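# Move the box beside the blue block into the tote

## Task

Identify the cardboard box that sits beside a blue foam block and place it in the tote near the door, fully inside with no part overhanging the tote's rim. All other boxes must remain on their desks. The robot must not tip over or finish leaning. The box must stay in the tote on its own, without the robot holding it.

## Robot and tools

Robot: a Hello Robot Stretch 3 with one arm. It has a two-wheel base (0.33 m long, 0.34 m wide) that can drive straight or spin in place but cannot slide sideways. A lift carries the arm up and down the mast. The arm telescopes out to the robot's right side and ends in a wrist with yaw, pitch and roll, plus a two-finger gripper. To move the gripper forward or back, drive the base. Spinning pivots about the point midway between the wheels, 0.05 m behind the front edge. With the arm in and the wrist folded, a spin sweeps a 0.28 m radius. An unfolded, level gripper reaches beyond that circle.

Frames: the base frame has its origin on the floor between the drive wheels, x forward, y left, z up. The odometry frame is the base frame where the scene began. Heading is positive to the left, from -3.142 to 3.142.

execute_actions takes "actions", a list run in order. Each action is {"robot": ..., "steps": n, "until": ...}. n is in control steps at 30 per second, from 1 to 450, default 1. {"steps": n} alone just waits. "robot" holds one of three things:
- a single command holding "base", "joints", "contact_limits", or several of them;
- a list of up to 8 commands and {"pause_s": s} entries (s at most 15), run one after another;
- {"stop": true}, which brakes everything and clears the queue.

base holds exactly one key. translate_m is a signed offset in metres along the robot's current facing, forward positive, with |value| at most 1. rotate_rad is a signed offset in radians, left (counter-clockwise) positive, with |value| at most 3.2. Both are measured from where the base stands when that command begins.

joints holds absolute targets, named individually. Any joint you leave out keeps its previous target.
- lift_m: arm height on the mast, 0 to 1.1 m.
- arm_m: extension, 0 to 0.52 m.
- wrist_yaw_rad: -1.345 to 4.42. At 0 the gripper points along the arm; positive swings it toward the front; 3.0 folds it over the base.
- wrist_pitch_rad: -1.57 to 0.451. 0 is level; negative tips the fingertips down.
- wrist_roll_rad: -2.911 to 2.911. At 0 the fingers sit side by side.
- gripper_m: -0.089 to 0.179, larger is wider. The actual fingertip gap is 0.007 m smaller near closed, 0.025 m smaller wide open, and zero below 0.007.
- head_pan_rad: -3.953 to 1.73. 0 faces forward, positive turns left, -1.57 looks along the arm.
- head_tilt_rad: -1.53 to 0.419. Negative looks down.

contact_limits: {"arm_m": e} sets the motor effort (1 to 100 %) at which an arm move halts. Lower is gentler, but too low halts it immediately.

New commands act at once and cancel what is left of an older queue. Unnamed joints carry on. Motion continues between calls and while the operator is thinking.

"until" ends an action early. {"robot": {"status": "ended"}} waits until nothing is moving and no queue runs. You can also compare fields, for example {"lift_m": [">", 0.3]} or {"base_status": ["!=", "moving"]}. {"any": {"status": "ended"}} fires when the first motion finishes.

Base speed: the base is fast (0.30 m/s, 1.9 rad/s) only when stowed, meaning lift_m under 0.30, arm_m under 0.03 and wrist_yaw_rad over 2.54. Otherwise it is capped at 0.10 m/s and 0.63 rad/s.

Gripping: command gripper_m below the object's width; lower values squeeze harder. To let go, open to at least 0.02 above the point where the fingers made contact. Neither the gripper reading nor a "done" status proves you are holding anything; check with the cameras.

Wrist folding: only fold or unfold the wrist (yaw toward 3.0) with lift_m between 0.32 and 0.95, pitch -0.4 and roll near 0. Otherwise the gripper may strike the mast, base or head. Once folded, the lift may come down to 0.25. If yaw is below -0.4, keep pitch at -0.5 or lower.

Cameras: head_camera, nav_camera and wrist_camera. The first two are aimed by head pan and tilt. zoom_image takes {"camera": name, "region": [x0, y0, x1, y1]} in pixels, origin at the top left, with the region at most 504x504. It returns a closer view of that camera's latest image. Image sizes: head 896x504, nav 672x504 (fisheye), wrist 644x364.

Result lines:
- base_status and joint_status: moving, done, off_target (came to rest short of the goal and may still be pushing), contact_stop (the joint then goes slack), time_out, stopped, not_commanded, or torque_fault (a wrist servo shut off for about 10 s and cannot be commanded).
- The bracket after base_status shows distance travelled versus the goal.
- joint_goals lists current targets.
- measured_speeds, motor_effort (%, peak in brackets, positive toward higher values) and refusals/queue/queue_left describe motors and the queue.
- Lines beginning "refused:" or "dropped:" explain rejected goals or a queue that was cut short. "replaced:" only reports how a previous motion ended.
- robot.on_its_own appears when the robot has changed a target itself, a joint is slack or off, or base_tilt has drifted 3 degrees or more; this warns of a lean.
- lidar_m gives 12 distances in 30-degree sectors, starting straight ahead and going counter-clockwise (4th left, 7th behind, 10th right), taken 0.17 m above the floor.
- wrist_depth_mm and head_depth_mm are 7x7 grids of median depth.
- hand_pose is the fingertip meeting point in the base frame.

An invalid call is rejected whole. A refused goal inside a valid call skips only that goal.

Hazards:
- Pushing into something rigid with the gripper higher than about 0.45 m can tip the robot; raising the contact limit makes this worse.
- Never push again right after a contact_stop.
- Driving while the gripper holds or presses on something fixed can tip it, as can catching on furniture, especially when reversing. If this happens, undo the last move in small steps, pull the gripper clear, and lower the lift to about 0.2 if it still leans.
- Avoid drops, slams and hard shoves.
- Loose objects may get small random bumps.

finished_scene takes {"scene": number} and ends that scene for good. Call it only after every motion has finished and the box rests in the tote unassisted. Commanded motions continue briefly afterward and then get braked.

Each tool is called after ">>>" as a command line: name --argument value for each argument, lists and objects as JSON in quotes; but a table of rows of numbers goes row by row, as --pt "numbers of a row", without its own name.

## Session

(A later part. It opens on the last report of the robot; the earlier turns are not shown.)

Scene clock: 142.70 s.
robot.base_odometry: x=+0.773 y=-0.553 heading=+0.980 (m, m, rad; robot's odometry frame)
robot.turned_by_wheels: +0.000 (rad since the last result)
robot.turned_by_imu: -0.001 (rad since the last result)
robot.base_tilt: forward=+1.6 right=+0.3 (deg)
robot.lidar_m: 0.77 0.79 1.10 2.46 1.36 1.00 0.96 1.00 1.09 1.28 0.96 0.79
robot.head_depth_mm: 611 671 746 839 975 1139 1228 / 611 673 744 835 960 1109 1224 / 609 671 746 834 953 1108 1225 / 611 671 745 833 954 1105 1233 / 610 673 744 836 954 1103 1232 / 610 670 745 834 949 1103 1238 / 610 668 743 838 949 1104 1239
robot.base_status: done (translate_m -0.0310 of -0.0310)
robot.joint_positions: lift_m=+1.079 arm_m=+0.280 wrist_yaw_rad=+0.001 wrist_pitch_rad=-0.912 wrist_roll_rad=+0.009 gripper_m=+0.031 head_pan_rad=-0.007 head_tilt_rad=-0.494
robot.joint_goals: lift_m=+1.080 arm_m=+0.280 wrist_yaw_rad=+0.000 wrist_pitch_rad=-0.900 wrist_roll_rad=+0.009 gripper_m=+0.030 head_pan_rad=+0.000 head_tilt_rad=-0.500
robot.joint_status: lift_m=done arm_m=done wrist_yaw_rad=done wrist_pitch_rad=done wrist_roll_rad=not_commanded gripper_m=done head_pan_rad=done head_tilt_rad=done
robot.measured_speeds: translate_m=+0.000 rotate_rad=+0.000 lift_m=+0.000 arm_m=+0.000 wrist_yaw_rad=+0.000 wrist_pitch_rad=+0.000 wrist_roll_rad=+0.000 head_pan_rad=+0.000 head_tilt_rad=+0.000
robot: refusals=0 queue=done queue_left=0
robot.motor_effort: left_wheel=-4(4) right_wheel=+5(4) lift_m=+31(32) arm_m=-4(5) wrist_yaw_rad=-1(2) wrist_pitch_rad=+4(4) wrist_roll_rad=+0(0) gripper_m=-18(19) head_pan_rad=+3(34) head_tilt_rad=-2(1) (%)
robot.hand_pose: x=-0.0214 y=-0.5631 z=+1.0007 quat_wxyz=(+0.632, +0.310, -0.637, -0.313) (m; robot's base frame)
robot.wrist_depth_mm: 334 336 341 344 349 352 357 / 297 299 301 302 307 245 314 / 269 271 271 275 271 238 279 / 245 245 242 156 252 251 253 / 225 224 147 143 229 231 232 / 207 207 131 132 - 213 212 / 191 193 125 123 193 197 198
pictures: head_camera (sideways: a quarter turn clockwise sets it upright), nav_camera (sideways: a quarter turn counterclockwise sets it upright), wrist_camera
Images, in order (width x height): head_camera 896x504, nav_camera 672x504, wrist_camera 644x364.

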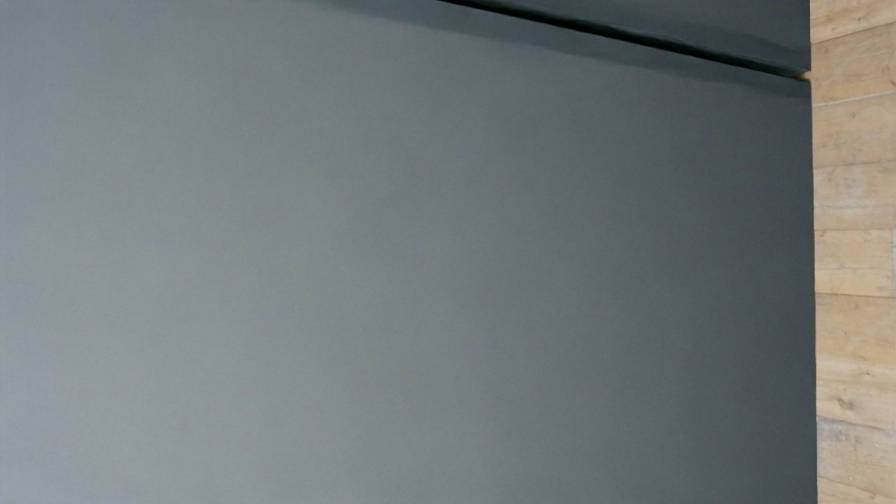

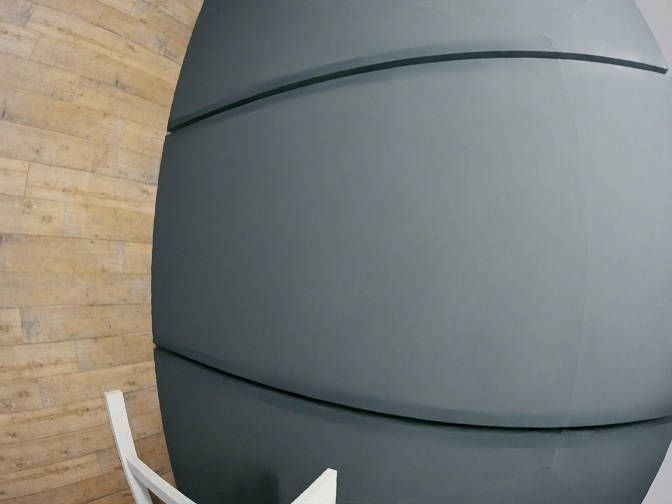

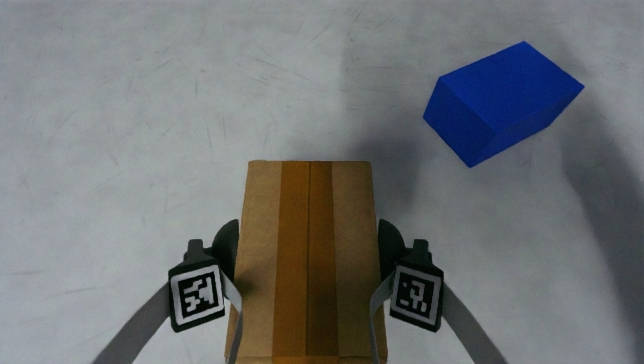

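>>> execute_actions --actions '[{"robot":{"joints":{"arm_m":0.0}},"steps":300,"until":{"robot":{"arm_m":["<",0.08]}}},{"robot":{"base":{"rotate_rad":1.65},"joints":{"lift_m":0.29}},"steps":300,"until":{"robot":{"lift_m":["<",0.93]}}},{"robot":{"joints":{"wrist_yaw_rad":2.62,"wrist_pitch_rad":-0.4}},"steps":300,"until":{"robot":{"base_status":["!=","moving"]}}},{"robot":{"base":{"translate_m":0.5}},"steps":300,"until":{"robot":{"status":"ended"}}}]'

Scene clock: 162.23 s.
robot.base_odometry: x=+0.337 y=-0.308 heading=+2.630 (m, m, rad; robot's odometry frame)
robot.turned_by_wheels: +1.650 (rad since the last result)
robot.turned_by_imu: +1.629 (rad since the last result)
robot.base_tilt: forward=+1.6 right=+0.2 (deg)
robot.lidar_m: 1.96 1.22 0.94 0.92 0.98 1.43 1.77 1.06 0.82 0.80 0.86 1.25
robot.head_depth_mm: 1654 1790 1980 2208 1906 1516 1243 / 1637 1795 1988 2242 1904 1512 1253 / 1643 1814 1991 2215 1900 1511 1255 / 1650 1811 2018 2240 1908 1517 1257 / 1664 1831 2020 2256 1866 1523 1251 / 1675 1849 2065 2295 1876 1513 1260 / 1700 1881 2057 2258 1927 1535 1264
robot.base_status: done (translate_m +0.5000 of +0.5000)
robot.joint_positions: lift_m=+0.291 arm_m=+0.000 wrist_yaw_rad=+2.618 wrist_pitch_rad=-0.427 wrist_roll_rad=+0.009 gripper_m=+0.031 head_pan_rad=-0.007 head_tilt_rad=-0.495
robot.joint_goals: lift_m=+0.290 arm_m=+0.000 wrist_yaw_rad=+2.620 wrist_pitch_rad=-0.400 wrist_roll_rad=+0.009 gripper_m=+0.030 head_pan_rad=+0.000 head_tilt_rad=-0.500
robot.joint_status: lift_m=done arm_m=done wrist_yaw_rad=done wrist_pitch_rad=done wrist_roll_rad=not_commanded gripper_m=done head_pan_rad=done head_tilt_rad=done
robot.measured_speeds: translate_m=+0.000 rotate_rad=+0.000 lift_m=+0.000 arm_m=+0.000 wrist_yaw_rad=+0.000 wrist_pitch_rad=+0.000 wrist_roll_rad=+0.000 head_pan_rad=+0.000 head_tilt_rad=+0.000
robot: refusals=0 queue=done queue_left=0
robot.motor_effort: left_wheel=-4(9) right_wheel=+5(14) lift_m=+12(30) arm_m=-3(4) wrist_yaw_rad=+2(6) wrist_pitch_rad=+8(9) wrist_roll_rad=+0(0) gripper_m=-18(18) head_pan_rad=+3(3) head_tilt_rad=-2(2) (%)
robot.hand_pose: x=+0.0904 y=+0.0480 z=+0.3012 quat_wxyz=(+0.324, +0.709, -0.035, +0.626) (m; robot's base frame)
robot.wrist_depth_mm: 735 811 885 - - - - / 781 873 952 - - - - / 820 932 978 - - - - / 792 803 749 155 819 821 822 / 631 630 146 143 641 648 652 / 528 535 132 131 - 538 542 / 468 468 122 122 449 465 466
pictures: head_camera (sideways: a quarter turn clockwise sets it upright), nav_camera (sideways: a quarter turn counterclockwise sets it upright), wrist_camera
Images, in order (width x height): head_camera 896x504, nav_camera 672x504, wrist_camera 644x364.

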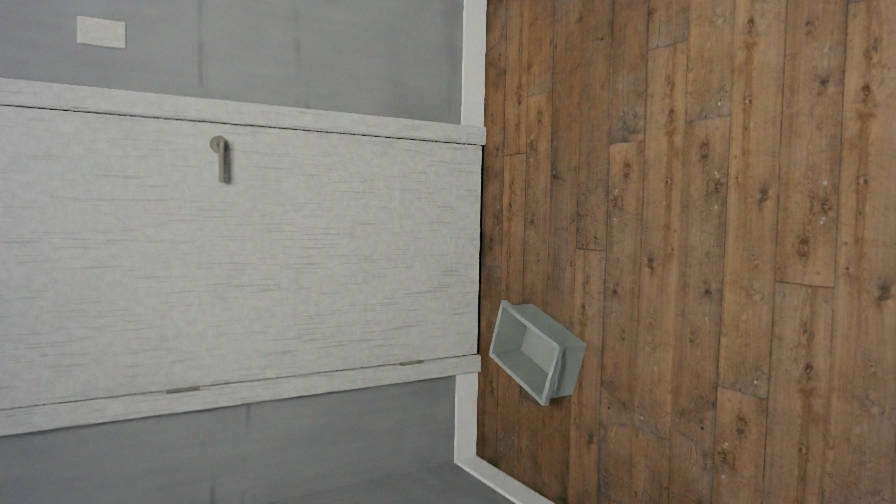

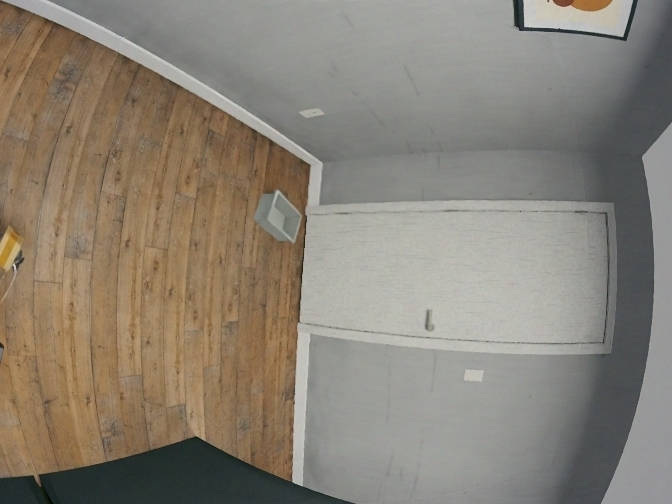

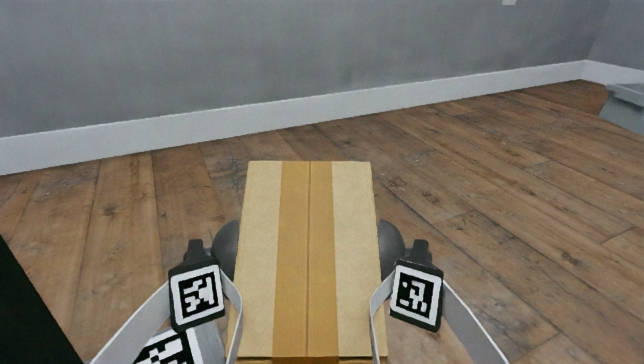

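>>> execute_actions --actions '[{"robot":{"base":{"translate_m":1.0},"joints":{"head_pan_rad":-1.57,"head_tilt_rad":-1.1}},"steps":300,"until":{"robot":{"translate_m":[">",0.94]}}},{"robot":{"joints":{"lift_m":0.34}},"steps":300,"until":{"robot":{"base_status":["!=","moving"]}}},{"robot":{"base":{"rotate_rad":2.243},"joints":{"wrist_yaw_rad":-0.3}},"steps":300,"until":{"robot":{"wrist_yaw_rad":["<",1.3]}}},{"robot":{"joints":{"wrist_pitch_rad":-0.9,"arm_m":0.40}},"steps":300,"until":{"robot":{"wrist_pitch_rad":["<",-0.7]}}},{"robot":{"joints":{"wrist_yaw_rad":-0.64}},"steps":300,"until":{"robot":{"status":"ended"}}}]'

Scene clock: 214.63 s.
robot.base_odometry: x=-0.535 y=+0.181 heading=-1.410 (m, m, rad; robot's odometry frame)
robot.turned_by_wheels: +2.243 (rad since the last result)
robot.turned_by_imu: +2.215 (rad since the last result)
robot.base_tilt: forward=+1.7 right=+0.3 (deg)
robot.lidar_m: 0.96 1.58 1.93 1.06 0.88 0.88 1.19 0.98 0.97 1.01 0.85 0.85
robot.head_depth_mm: 1006 1178 1435 1408 1280 1178 - / 1110 1309 1512 1391 1289 1208 - / 1227 1495 1579 1392 1296 - - / 1251 1547 1588 1399 1291 1197 1103 / 1108 1326 1519 1414 1290 1192 1098 / 989 1163 1404 1423 1298 1196 1100 / 897 1036 1227 1393 1308 1198 1104
robot.base_status: done (rotate_rad +2.2429 of +2.2430)
robot.joint_positions: lift_m=+0.339 arm_m=+0.400 wrist_yaw_rad=-0.638 wrist_pitch_rad=-0.912 wrist_roll_rad=+0.009 gripper_m=+0.031 head_pan_rad=-1.564 head_tilt_rad=-1.087
robot.joint_goals: lift_m=+0.340 arm_m=+0.400 wrist_yaw_rad=-0.640 wrist_pitch_rad=-0.900 wrist_roll_rad=+0.009 gripper_m=+0.030 head_pan_rad=-1.570 head_tilt_rad=-1.100
robot.joint_status: lift_m=done arm_m=done wrist_yaw_rad=done wrist_pitch_rad=done wrist_roll_rad=not_commanded gripper_m=done head_pan_rad=done head_tilt_rad=done
robot.measured_speeds: translate_m=+0.000 rotate_rad=+0.000 lift_m=+0.000 arm_m=+0.000 wrist_yaw_rad=+0.000 wrist_pitch_rad=+0.000 wrist_roll_rad=+0.000 head_pan_rad=+0.000 head_tilt_rad=+0.000
robot: refusals=0 queue=done queue_left=0
robot.motor_effort: left_wheel=-4(9) right_wheel=+3(13) lift_m=+31(30) arm_m=+5(6) wrist_yaw_rad=-2(4) wrist_pitch_rad=+4(10) wrist_roll_rad=+0(0) gripper_m=-18(18) head_pan_rad=-3(35) head_tilt_rad=-4(27) (%)
robot.hand_pose: x=-0.1037 y=-0.6553 z=+0.2607 quat_wxyz=(+0.502, +0.094, -0.702, -0.496) (m; robot's base frame)
robot.wrist_depth_mm: 548 562 550 511 501 488 473 / 540 592 590 589 595 565 548 / 521 535 541 541 548 556 557 / 487 485 485 156 377 500 507 / 440 448 147 143 373 460 464 / 412 410 132 132 - 424 424 / 382 385 124 122 348 393 392
pictures: head_camera (sideways: a quarter turn clockwise sets it upright), nav_camera (sideways: a quarter turn counterclockwise sets it upright), wrist_camera
Images, in order (width x height): head_camera 896x504, nav_camera 672x504, wrist_camera 644x364.

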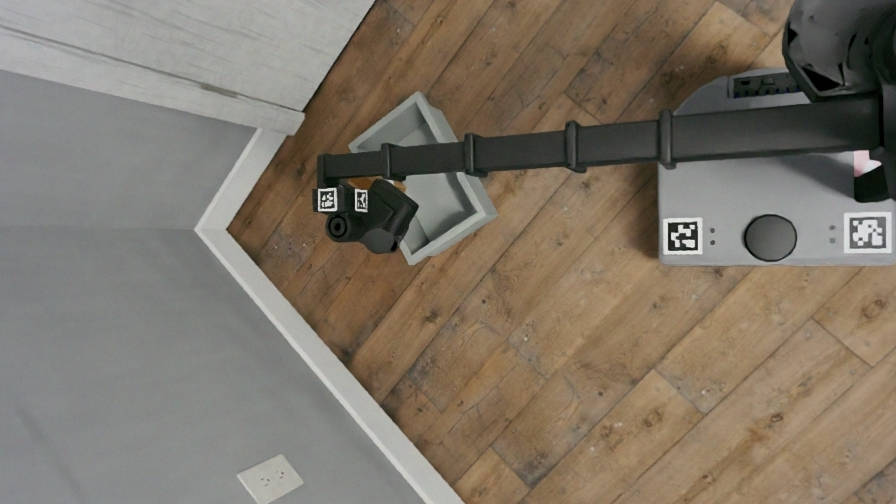

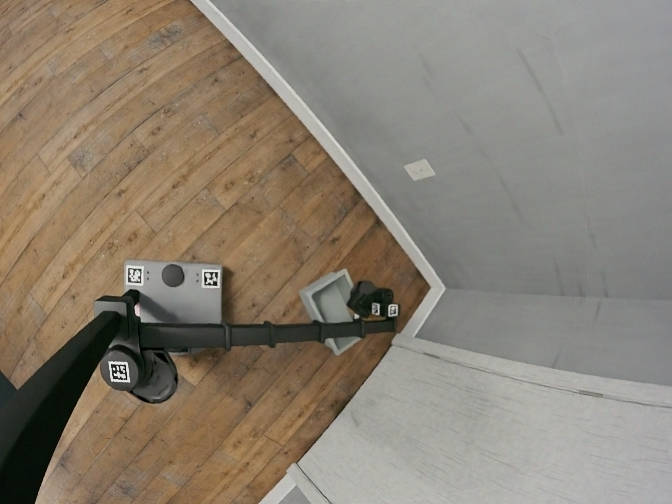

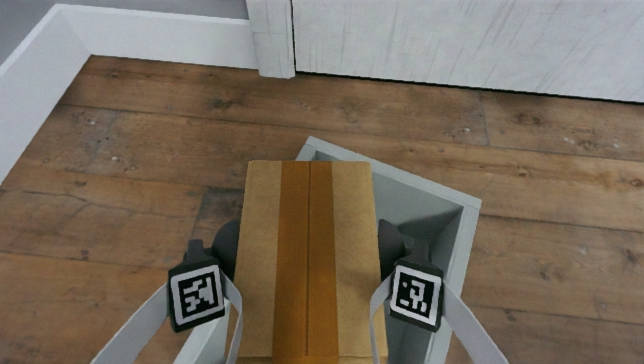

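>>> execute_actions --actions '[{"robot":{"joints":{"wrist_yaw_rad":-0.85,"arm_m":0.427,"lift_m":0.16}},"steps":300,"until":{"robot":{"status":"ended"}}}]'

Scene clock: 232.33 s.
robot.base_odometry: x=-0.535 y=+0.181 heading=-1.411 (m, m, rad; robot's odometry frame)
robot.turned_by_wheels: +0.000 (rad since the last result)
robot.turned_by_imu: -0.001 (rad since the last result)
robot.base_tilt: forward=+1.6 right=+0.3 (deg)
robot.lidar_m: 0.96 1.58 1.93 1.05 0.88 0.88 1.18 0.98 0.97 1.01 0.85 0.85
robot.head_depth_mm: 1003 1178 1417 1410 1276 1185 1107 / 1110 1315 1511 1396 1289 1215 - / 1235 1486 1554 1382 1291 - - / 1243 1545 1559 1388 1290 1206 1098 / 1099 1332 1519 1423 1300 1186 1102 / 993 1157 1409 1417 1308 1198 1103 / 899 1039 1229 1380 1299 1195 1101
robot.base_status: done (rotate_rad +2.2428 of +2.2430)
robot.joint_positions: lift_m=+0.161 arm_m=+0.427 wrist_yaw_rad=-0.847 wrist_pitch_rad=-0.912 wrist_roll_rad=+0.009 gripper_m=+0.031 head_pan_rad=-1.564 head_tilt_rad=-1.087
robot.joint_goals: lift_m=+0.160 arm_m=+0.427 wrist_yaw_rad=-0.850 wrist_pitch_rad=-0.900 wrist_roll_rad=+0.009 gripper_m=+0.030 head_pan_rad=-1.570 head_tilt_rad=-1.100
robot.joint_status: lift_m=done arm_m=done wrist_yaw_rad=done wrist_pitch_rad=done wrist_roll_rad=not_commanded gripper_m=done head_pan_rad=done head_tilt_rad=done
robot.measured_speeds: translate_m=+0.000 rotate_rad=+0.000 lift_m=+0.000 arm_m=+0.000 wrist_yaw_rad=+0.000 wrist_pitch_rad=+0.000 wrist_roll_rad=+0.000 head_pan_rad=+0.000 head_tilt_rad=+0.000
robot: refusals=0 queue=done queue_left=0
robot.motor_effort: left_wheel=-3(3) right_wheel=+4(4) lift_m=+12(30) arm_m=+5(6) wrist_yaw_rad=-3(3) wrist_pitch_rad=+4(4) wrist_roll_rad=+0(0) gripper_m=-17(18) head_pan_rad=-3(3) head_tilt_rad=-4(5) (%)
robot.hand_pose: x=-0.1249 y=-0.6628 z=+0.0820 quat_wxyz=(+0.448, +0.021, -0.708, -0.545) (m; robot's base frame)
robot.wrist_depth_mm: 381 385 212 211 206 405 408 / 341 342 203 241 224 200 357 / 308 302 217 289 266 197 319 / 279 150 193 156 285 184 288 / 255 141 147 143 261 172 257 / 123 140 132 132 - 161 129 / 116 167 125 123 219 142 119
pictures: head_camera (sideways: a quarter turn clockwise sets it upright), nav_camera (sideways: a quarter turn counterclockwise sets it upright), wrist_camera
Images, in order (width x height): head_camera 896x504, nav_camera 672x504, wrist_camera 644x364.

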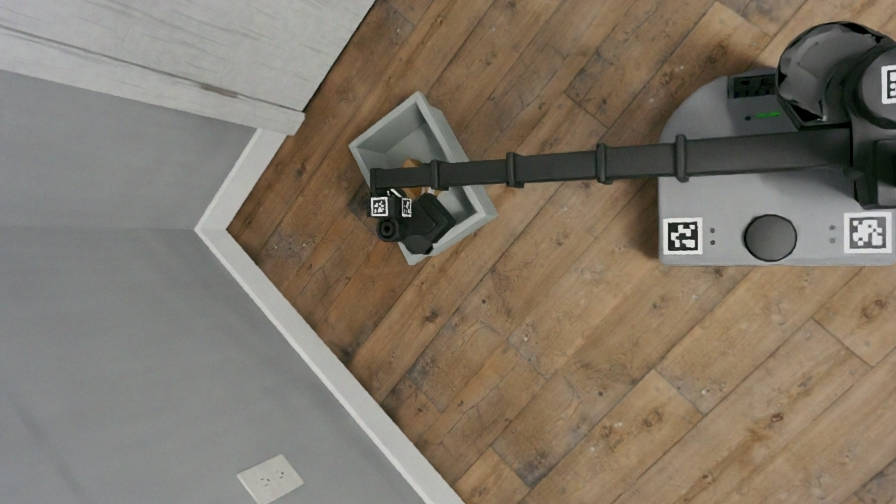

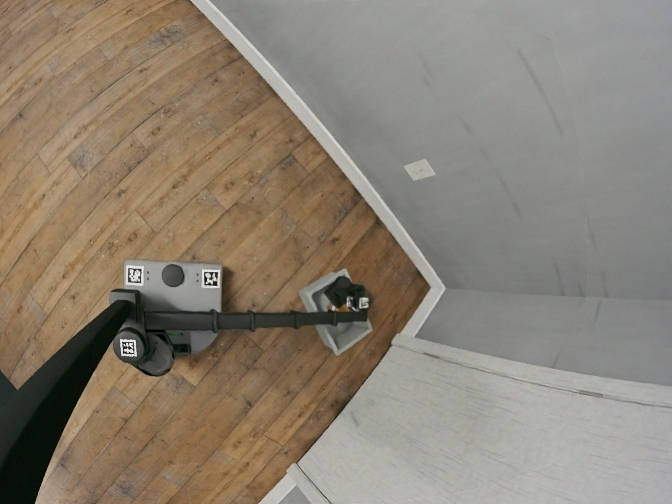

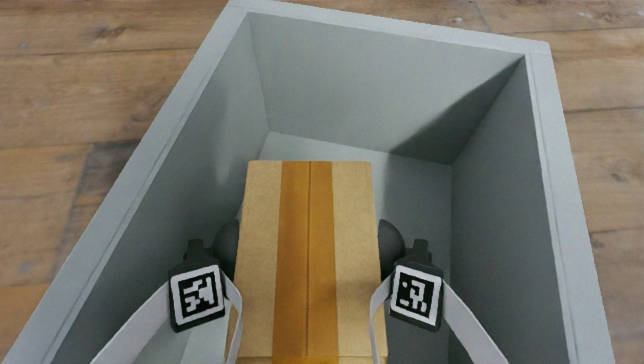

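>>> execute_actions --actions '[{"robot":{"joints":{"arm_m":0.416,"lift_m":0.102}},"steps":300,"until":{"robot":{"status":"ended"}}}]'

Scene clock: 242.63 s.
robot.base_odometry: x=-0.535 y=+0.181 heading=-1.411 (m, m, rad; robot's odometry frame)
robot.turned_by_wheels: +0.000 (rad since the last result)
robot.turned_by_imu: -0.001 (rad since the last result)
robot.base_tilt: forward=+1.7 right=+0.3 (deg)
robot.lidar_m: 0.96 1.58 1.93 1.05 0.89 0.88 1.18 0.97 0.97 1.01 0.85 0.85
robot.head_depth_mm: 1003 1177 1418 1414 1280 1175 1091 / 1113 1320 1508 1390 1290 1211 - / 1228 1478 1554 1360 1287 - - / 1252 1532 1562 1408 1289 1209 1100 / 1106 1328 1526 1428 1296 1197 1101 / 990 1166 1414 1420 1298 1191 1099 / 898 1041 1228 1388 1292 1191 1106
robot.base_status: done (rotate_rad +2.2428 of +2.2430)
robot.joint_positions: lift_m=+0.103 arm_m=+0.416 wrist_yaw_rad=-0.848 wrist_pitch_rad=-0.910 wrist_roll_rad=+0.009 gripper_m=+0.031 head_pan_rad=-1.564 head_tilt_rad=-1.087
robot.joint_goals: lift_m=+0.102 arm_m=+0.416 wrist_yaw_rad=-0.850 wrist_pitch_rad=-0.900 wrist_roll_rad=+0.009 gripper_m=+0.030 head_pan_rad=-1.570 head_tilt_rad=-1.100
robot.joint_status: lift_m=done arm_m=done wrist_yaw_rad=done wrist_pitch_rad=done wrist_roll_rad=not_commanded gripper_m=done head_pan_rad=done head_tilt_rad=done
robot.measured_speeds: translate_m=+0.000 rotate_rad=+0.000 lift_m=+0.000 arm_m=+0.000 wrist_yaw_rad=+0.000 wrist_pitch_rad=+0.000 wrist_roll_rad=+0.000 head_pan_rad=+0.000 head_tilt_rad=+0.000
robot: refusals=0 queue=done queue_left=0
robot.motor_effort: left_wheel=-4(4) right_wheel=+4(4) lift_m=+11(10) arm_m=-4(4) wrist_yaw_rad=-2(3) wrist_pitch_rad=+3(4) wrist_roll_rad=+0(0) gripper_m=-18(18) head_pan_rad=-3(2) head_tilt_rad=-4(5) (%)
robot.hand_pose: x=-0.1251 y=-0.6525 z=+0.0243 quat_wxyz=(+0.448, +0.020, -0.708, -0.545) (m; robot's base frame)
robot.wrist_depth_mm: 109 130 204 210 196 180 119 / 106 135 224 246 228 189 112 / 109 142 226 235 239 176 107 / 113 148 205 156 216 165 103 / 118 157 147 143 199 154 99 / 122 154 131 132 - 144 95 / 127 162 124 122 167 127 91
pictures: head_camera (sideways: a quarter turn clockwise sets it upright), nav_camera (sideways: a quarter turn counterclockwise sets it upright), wrist_camera
Images, in order (width x height): head_camera 896x504, nav_camera 672x504, wrist_camera 644x364.

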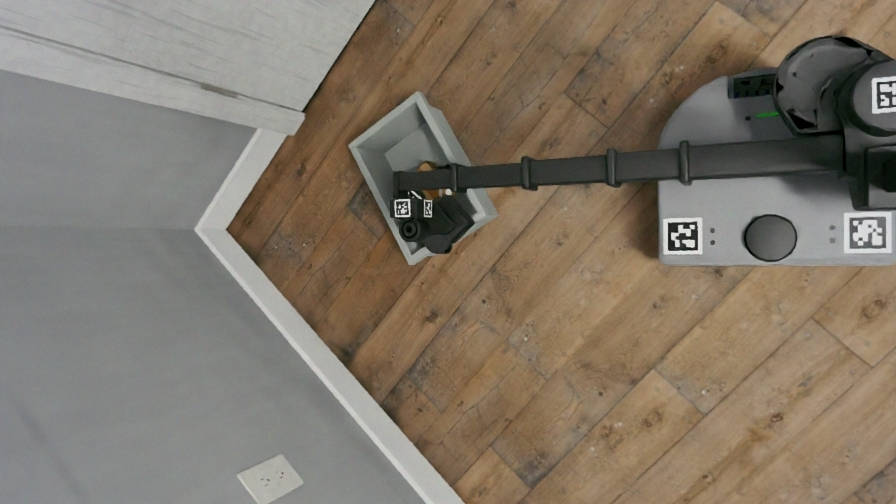

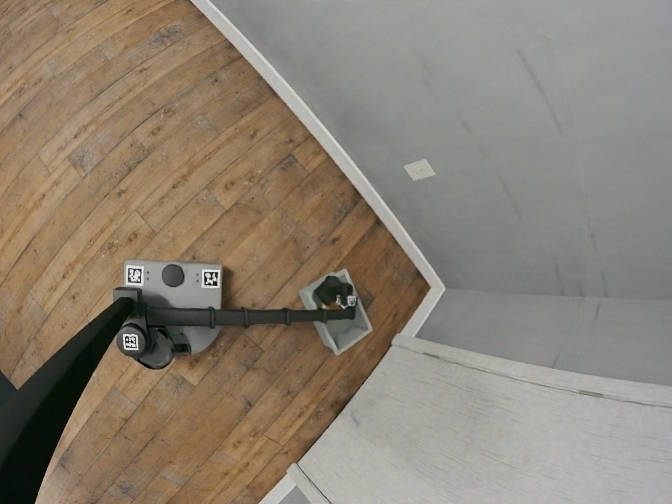

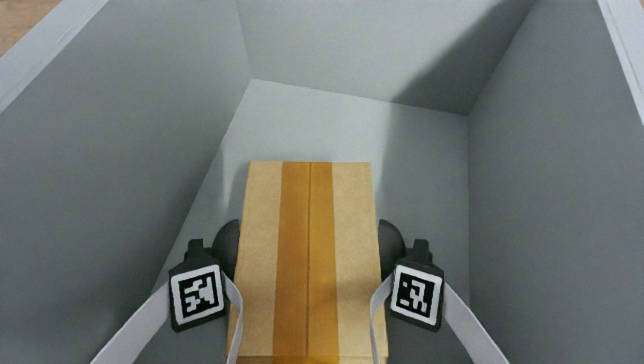

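The box is resting on the tote floor. Release and lift out.

>>> execute_actions --actions '[{"robot":[{"joints":{"gripper_m":0.098}},{"joints":{"lift_m":0.25}}],"steps":200,"until":{"robot":{"status":"ended"}}}]'

Scene clock: 250.20 s.
robot.base_odometry: x=-0.535 y=+0.181 heading=-1.411 (m, m, rad; robot's odometry frame)
robot.turned_by_wheels: +0.000 (rad since the last result)
robot.turned_by_imu: -0.002 (rad since the last result)
robot.base_tilt: forward=+1.7 right=+0.3 (deg)
robot.lidar_m: 0.95 1.58 1.93 1.06 0.88 0.88 1.18 0.98 0.97 1.01 0.85 0.85
robot.head_depth_mm: 1008 1182 1438 1407 1293 1183 - / 1107 1314 1512 1380 1286 1215 - / 1224 1493 1586 1373 1302 - - / 1249 1523 1569 1400 1295 1202 1096 / 1099 1333 1526 1430 1290 1197 1098 / 990 1164 1412 1420 1299 1194 1101 / 899 1043 1228 1391 1297 1195 1100
robot.base_status: done (rotate_rad +2.2428 of +2.2430)
robot.joint_positions: lift_m=+0.249 arm_m=+0.416 wrist_yaw_rad=-0.848 wrist_pitch_rad=-0.910 wrist_roll_rad=+0.009 gripper_m=+0.098 head_pan_rad=-1.564 head_tilt_rad=-1.087
robot.joint_goals: lift_m=+0.250 arm_m=+0.416 wrist_yaw_rad=-0.850 wrist_pitch_rad=-0.900 wrist_roll_rad=+0.009 gripper_m=+0.098 head_pan_rad=-1.570 head_tilt_rad=-1.100
robot.joint_status: lift_m=done arm_m=done wrist_yaw_rad=done wrist_pitch_rad=done wrist_roll_rad=not_commanded gripper_m=done head_pan_rad=done head_tilt_rad=done
robot.measured_speeds: translate_m=+0.000 rotate_rad=+0.000 lift_m=+0.000 arm_m=+0.000 wrist_yaw_rad=+0.000 wrist_pitch_rad=+0.000 wrist_roll_rad=+0.000 head_pan_rad=+0.000 head_tilt_rad=+0.000
robot: refusals=0 queue=done queue_left=0
robot.motor_effort: left_wheel=-4(4) right_wheel=+4(5) lift_m=+30(35) arm_m=-4(4) wrist_yaw_rad=-3(3) wrist_pitch_rad=+3(3) wrist_roll_rad=+0(0) gripper_m=+1(89) head_pan_rad=-3(3) head_tilt_rad=-5(5) (%)
robot.hand_pose: x=-0.1252 y=-0.6525 z=+0.1710 quat_wxyz=(+0.448, +0.020, -0.708, -0.545) (m; robot's base frame)
robot.wrist_depth_mm: 466 482 485 506 510 536 537 / 464 470 471 477 483 483 491 / 419 421 346 297 285 435 440 / 383 383 304 371 320 398 400 / 351 352 312 351 347 358 364 / 322 328 317 282 323 332 335 / 304 204 296 257 272 309 310
pictures: head_camera (sideways: a quarter turn clockwise sets it upright), nav_camera (sideways: a quarter turn counterclockwise sets it upright), wrist_camera
Images, in order (width x height): head_camera 896x504, nav_camera 672x504, wrist_camera 644x364.

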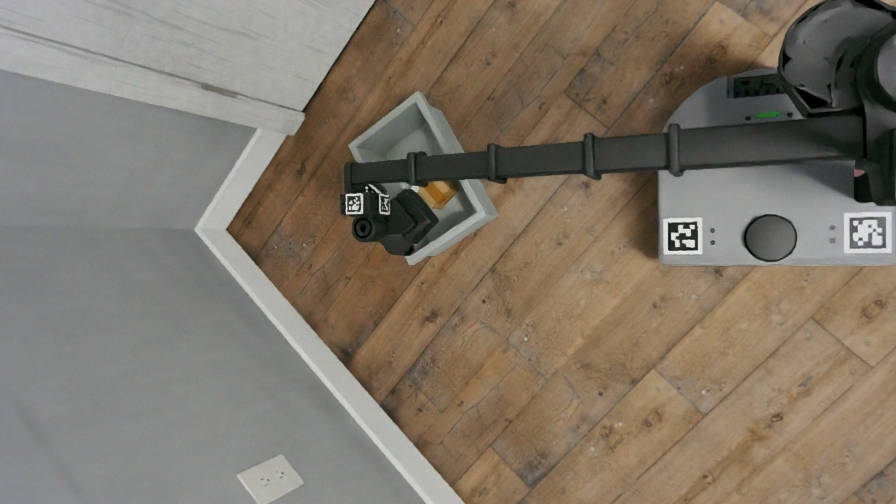

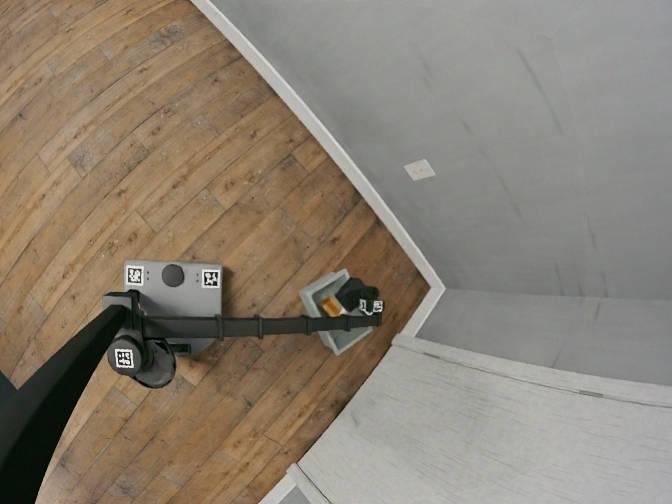

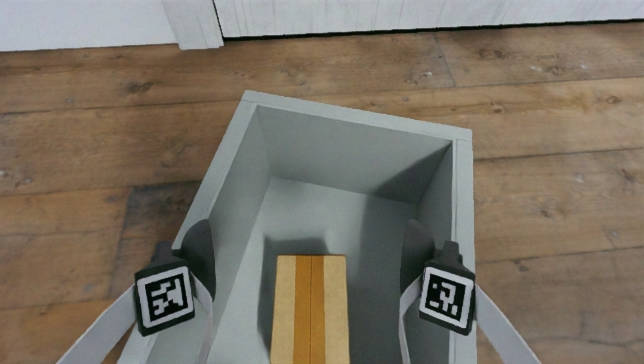

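>>> finished_scene --scene 2

The scene is finished: the task was done.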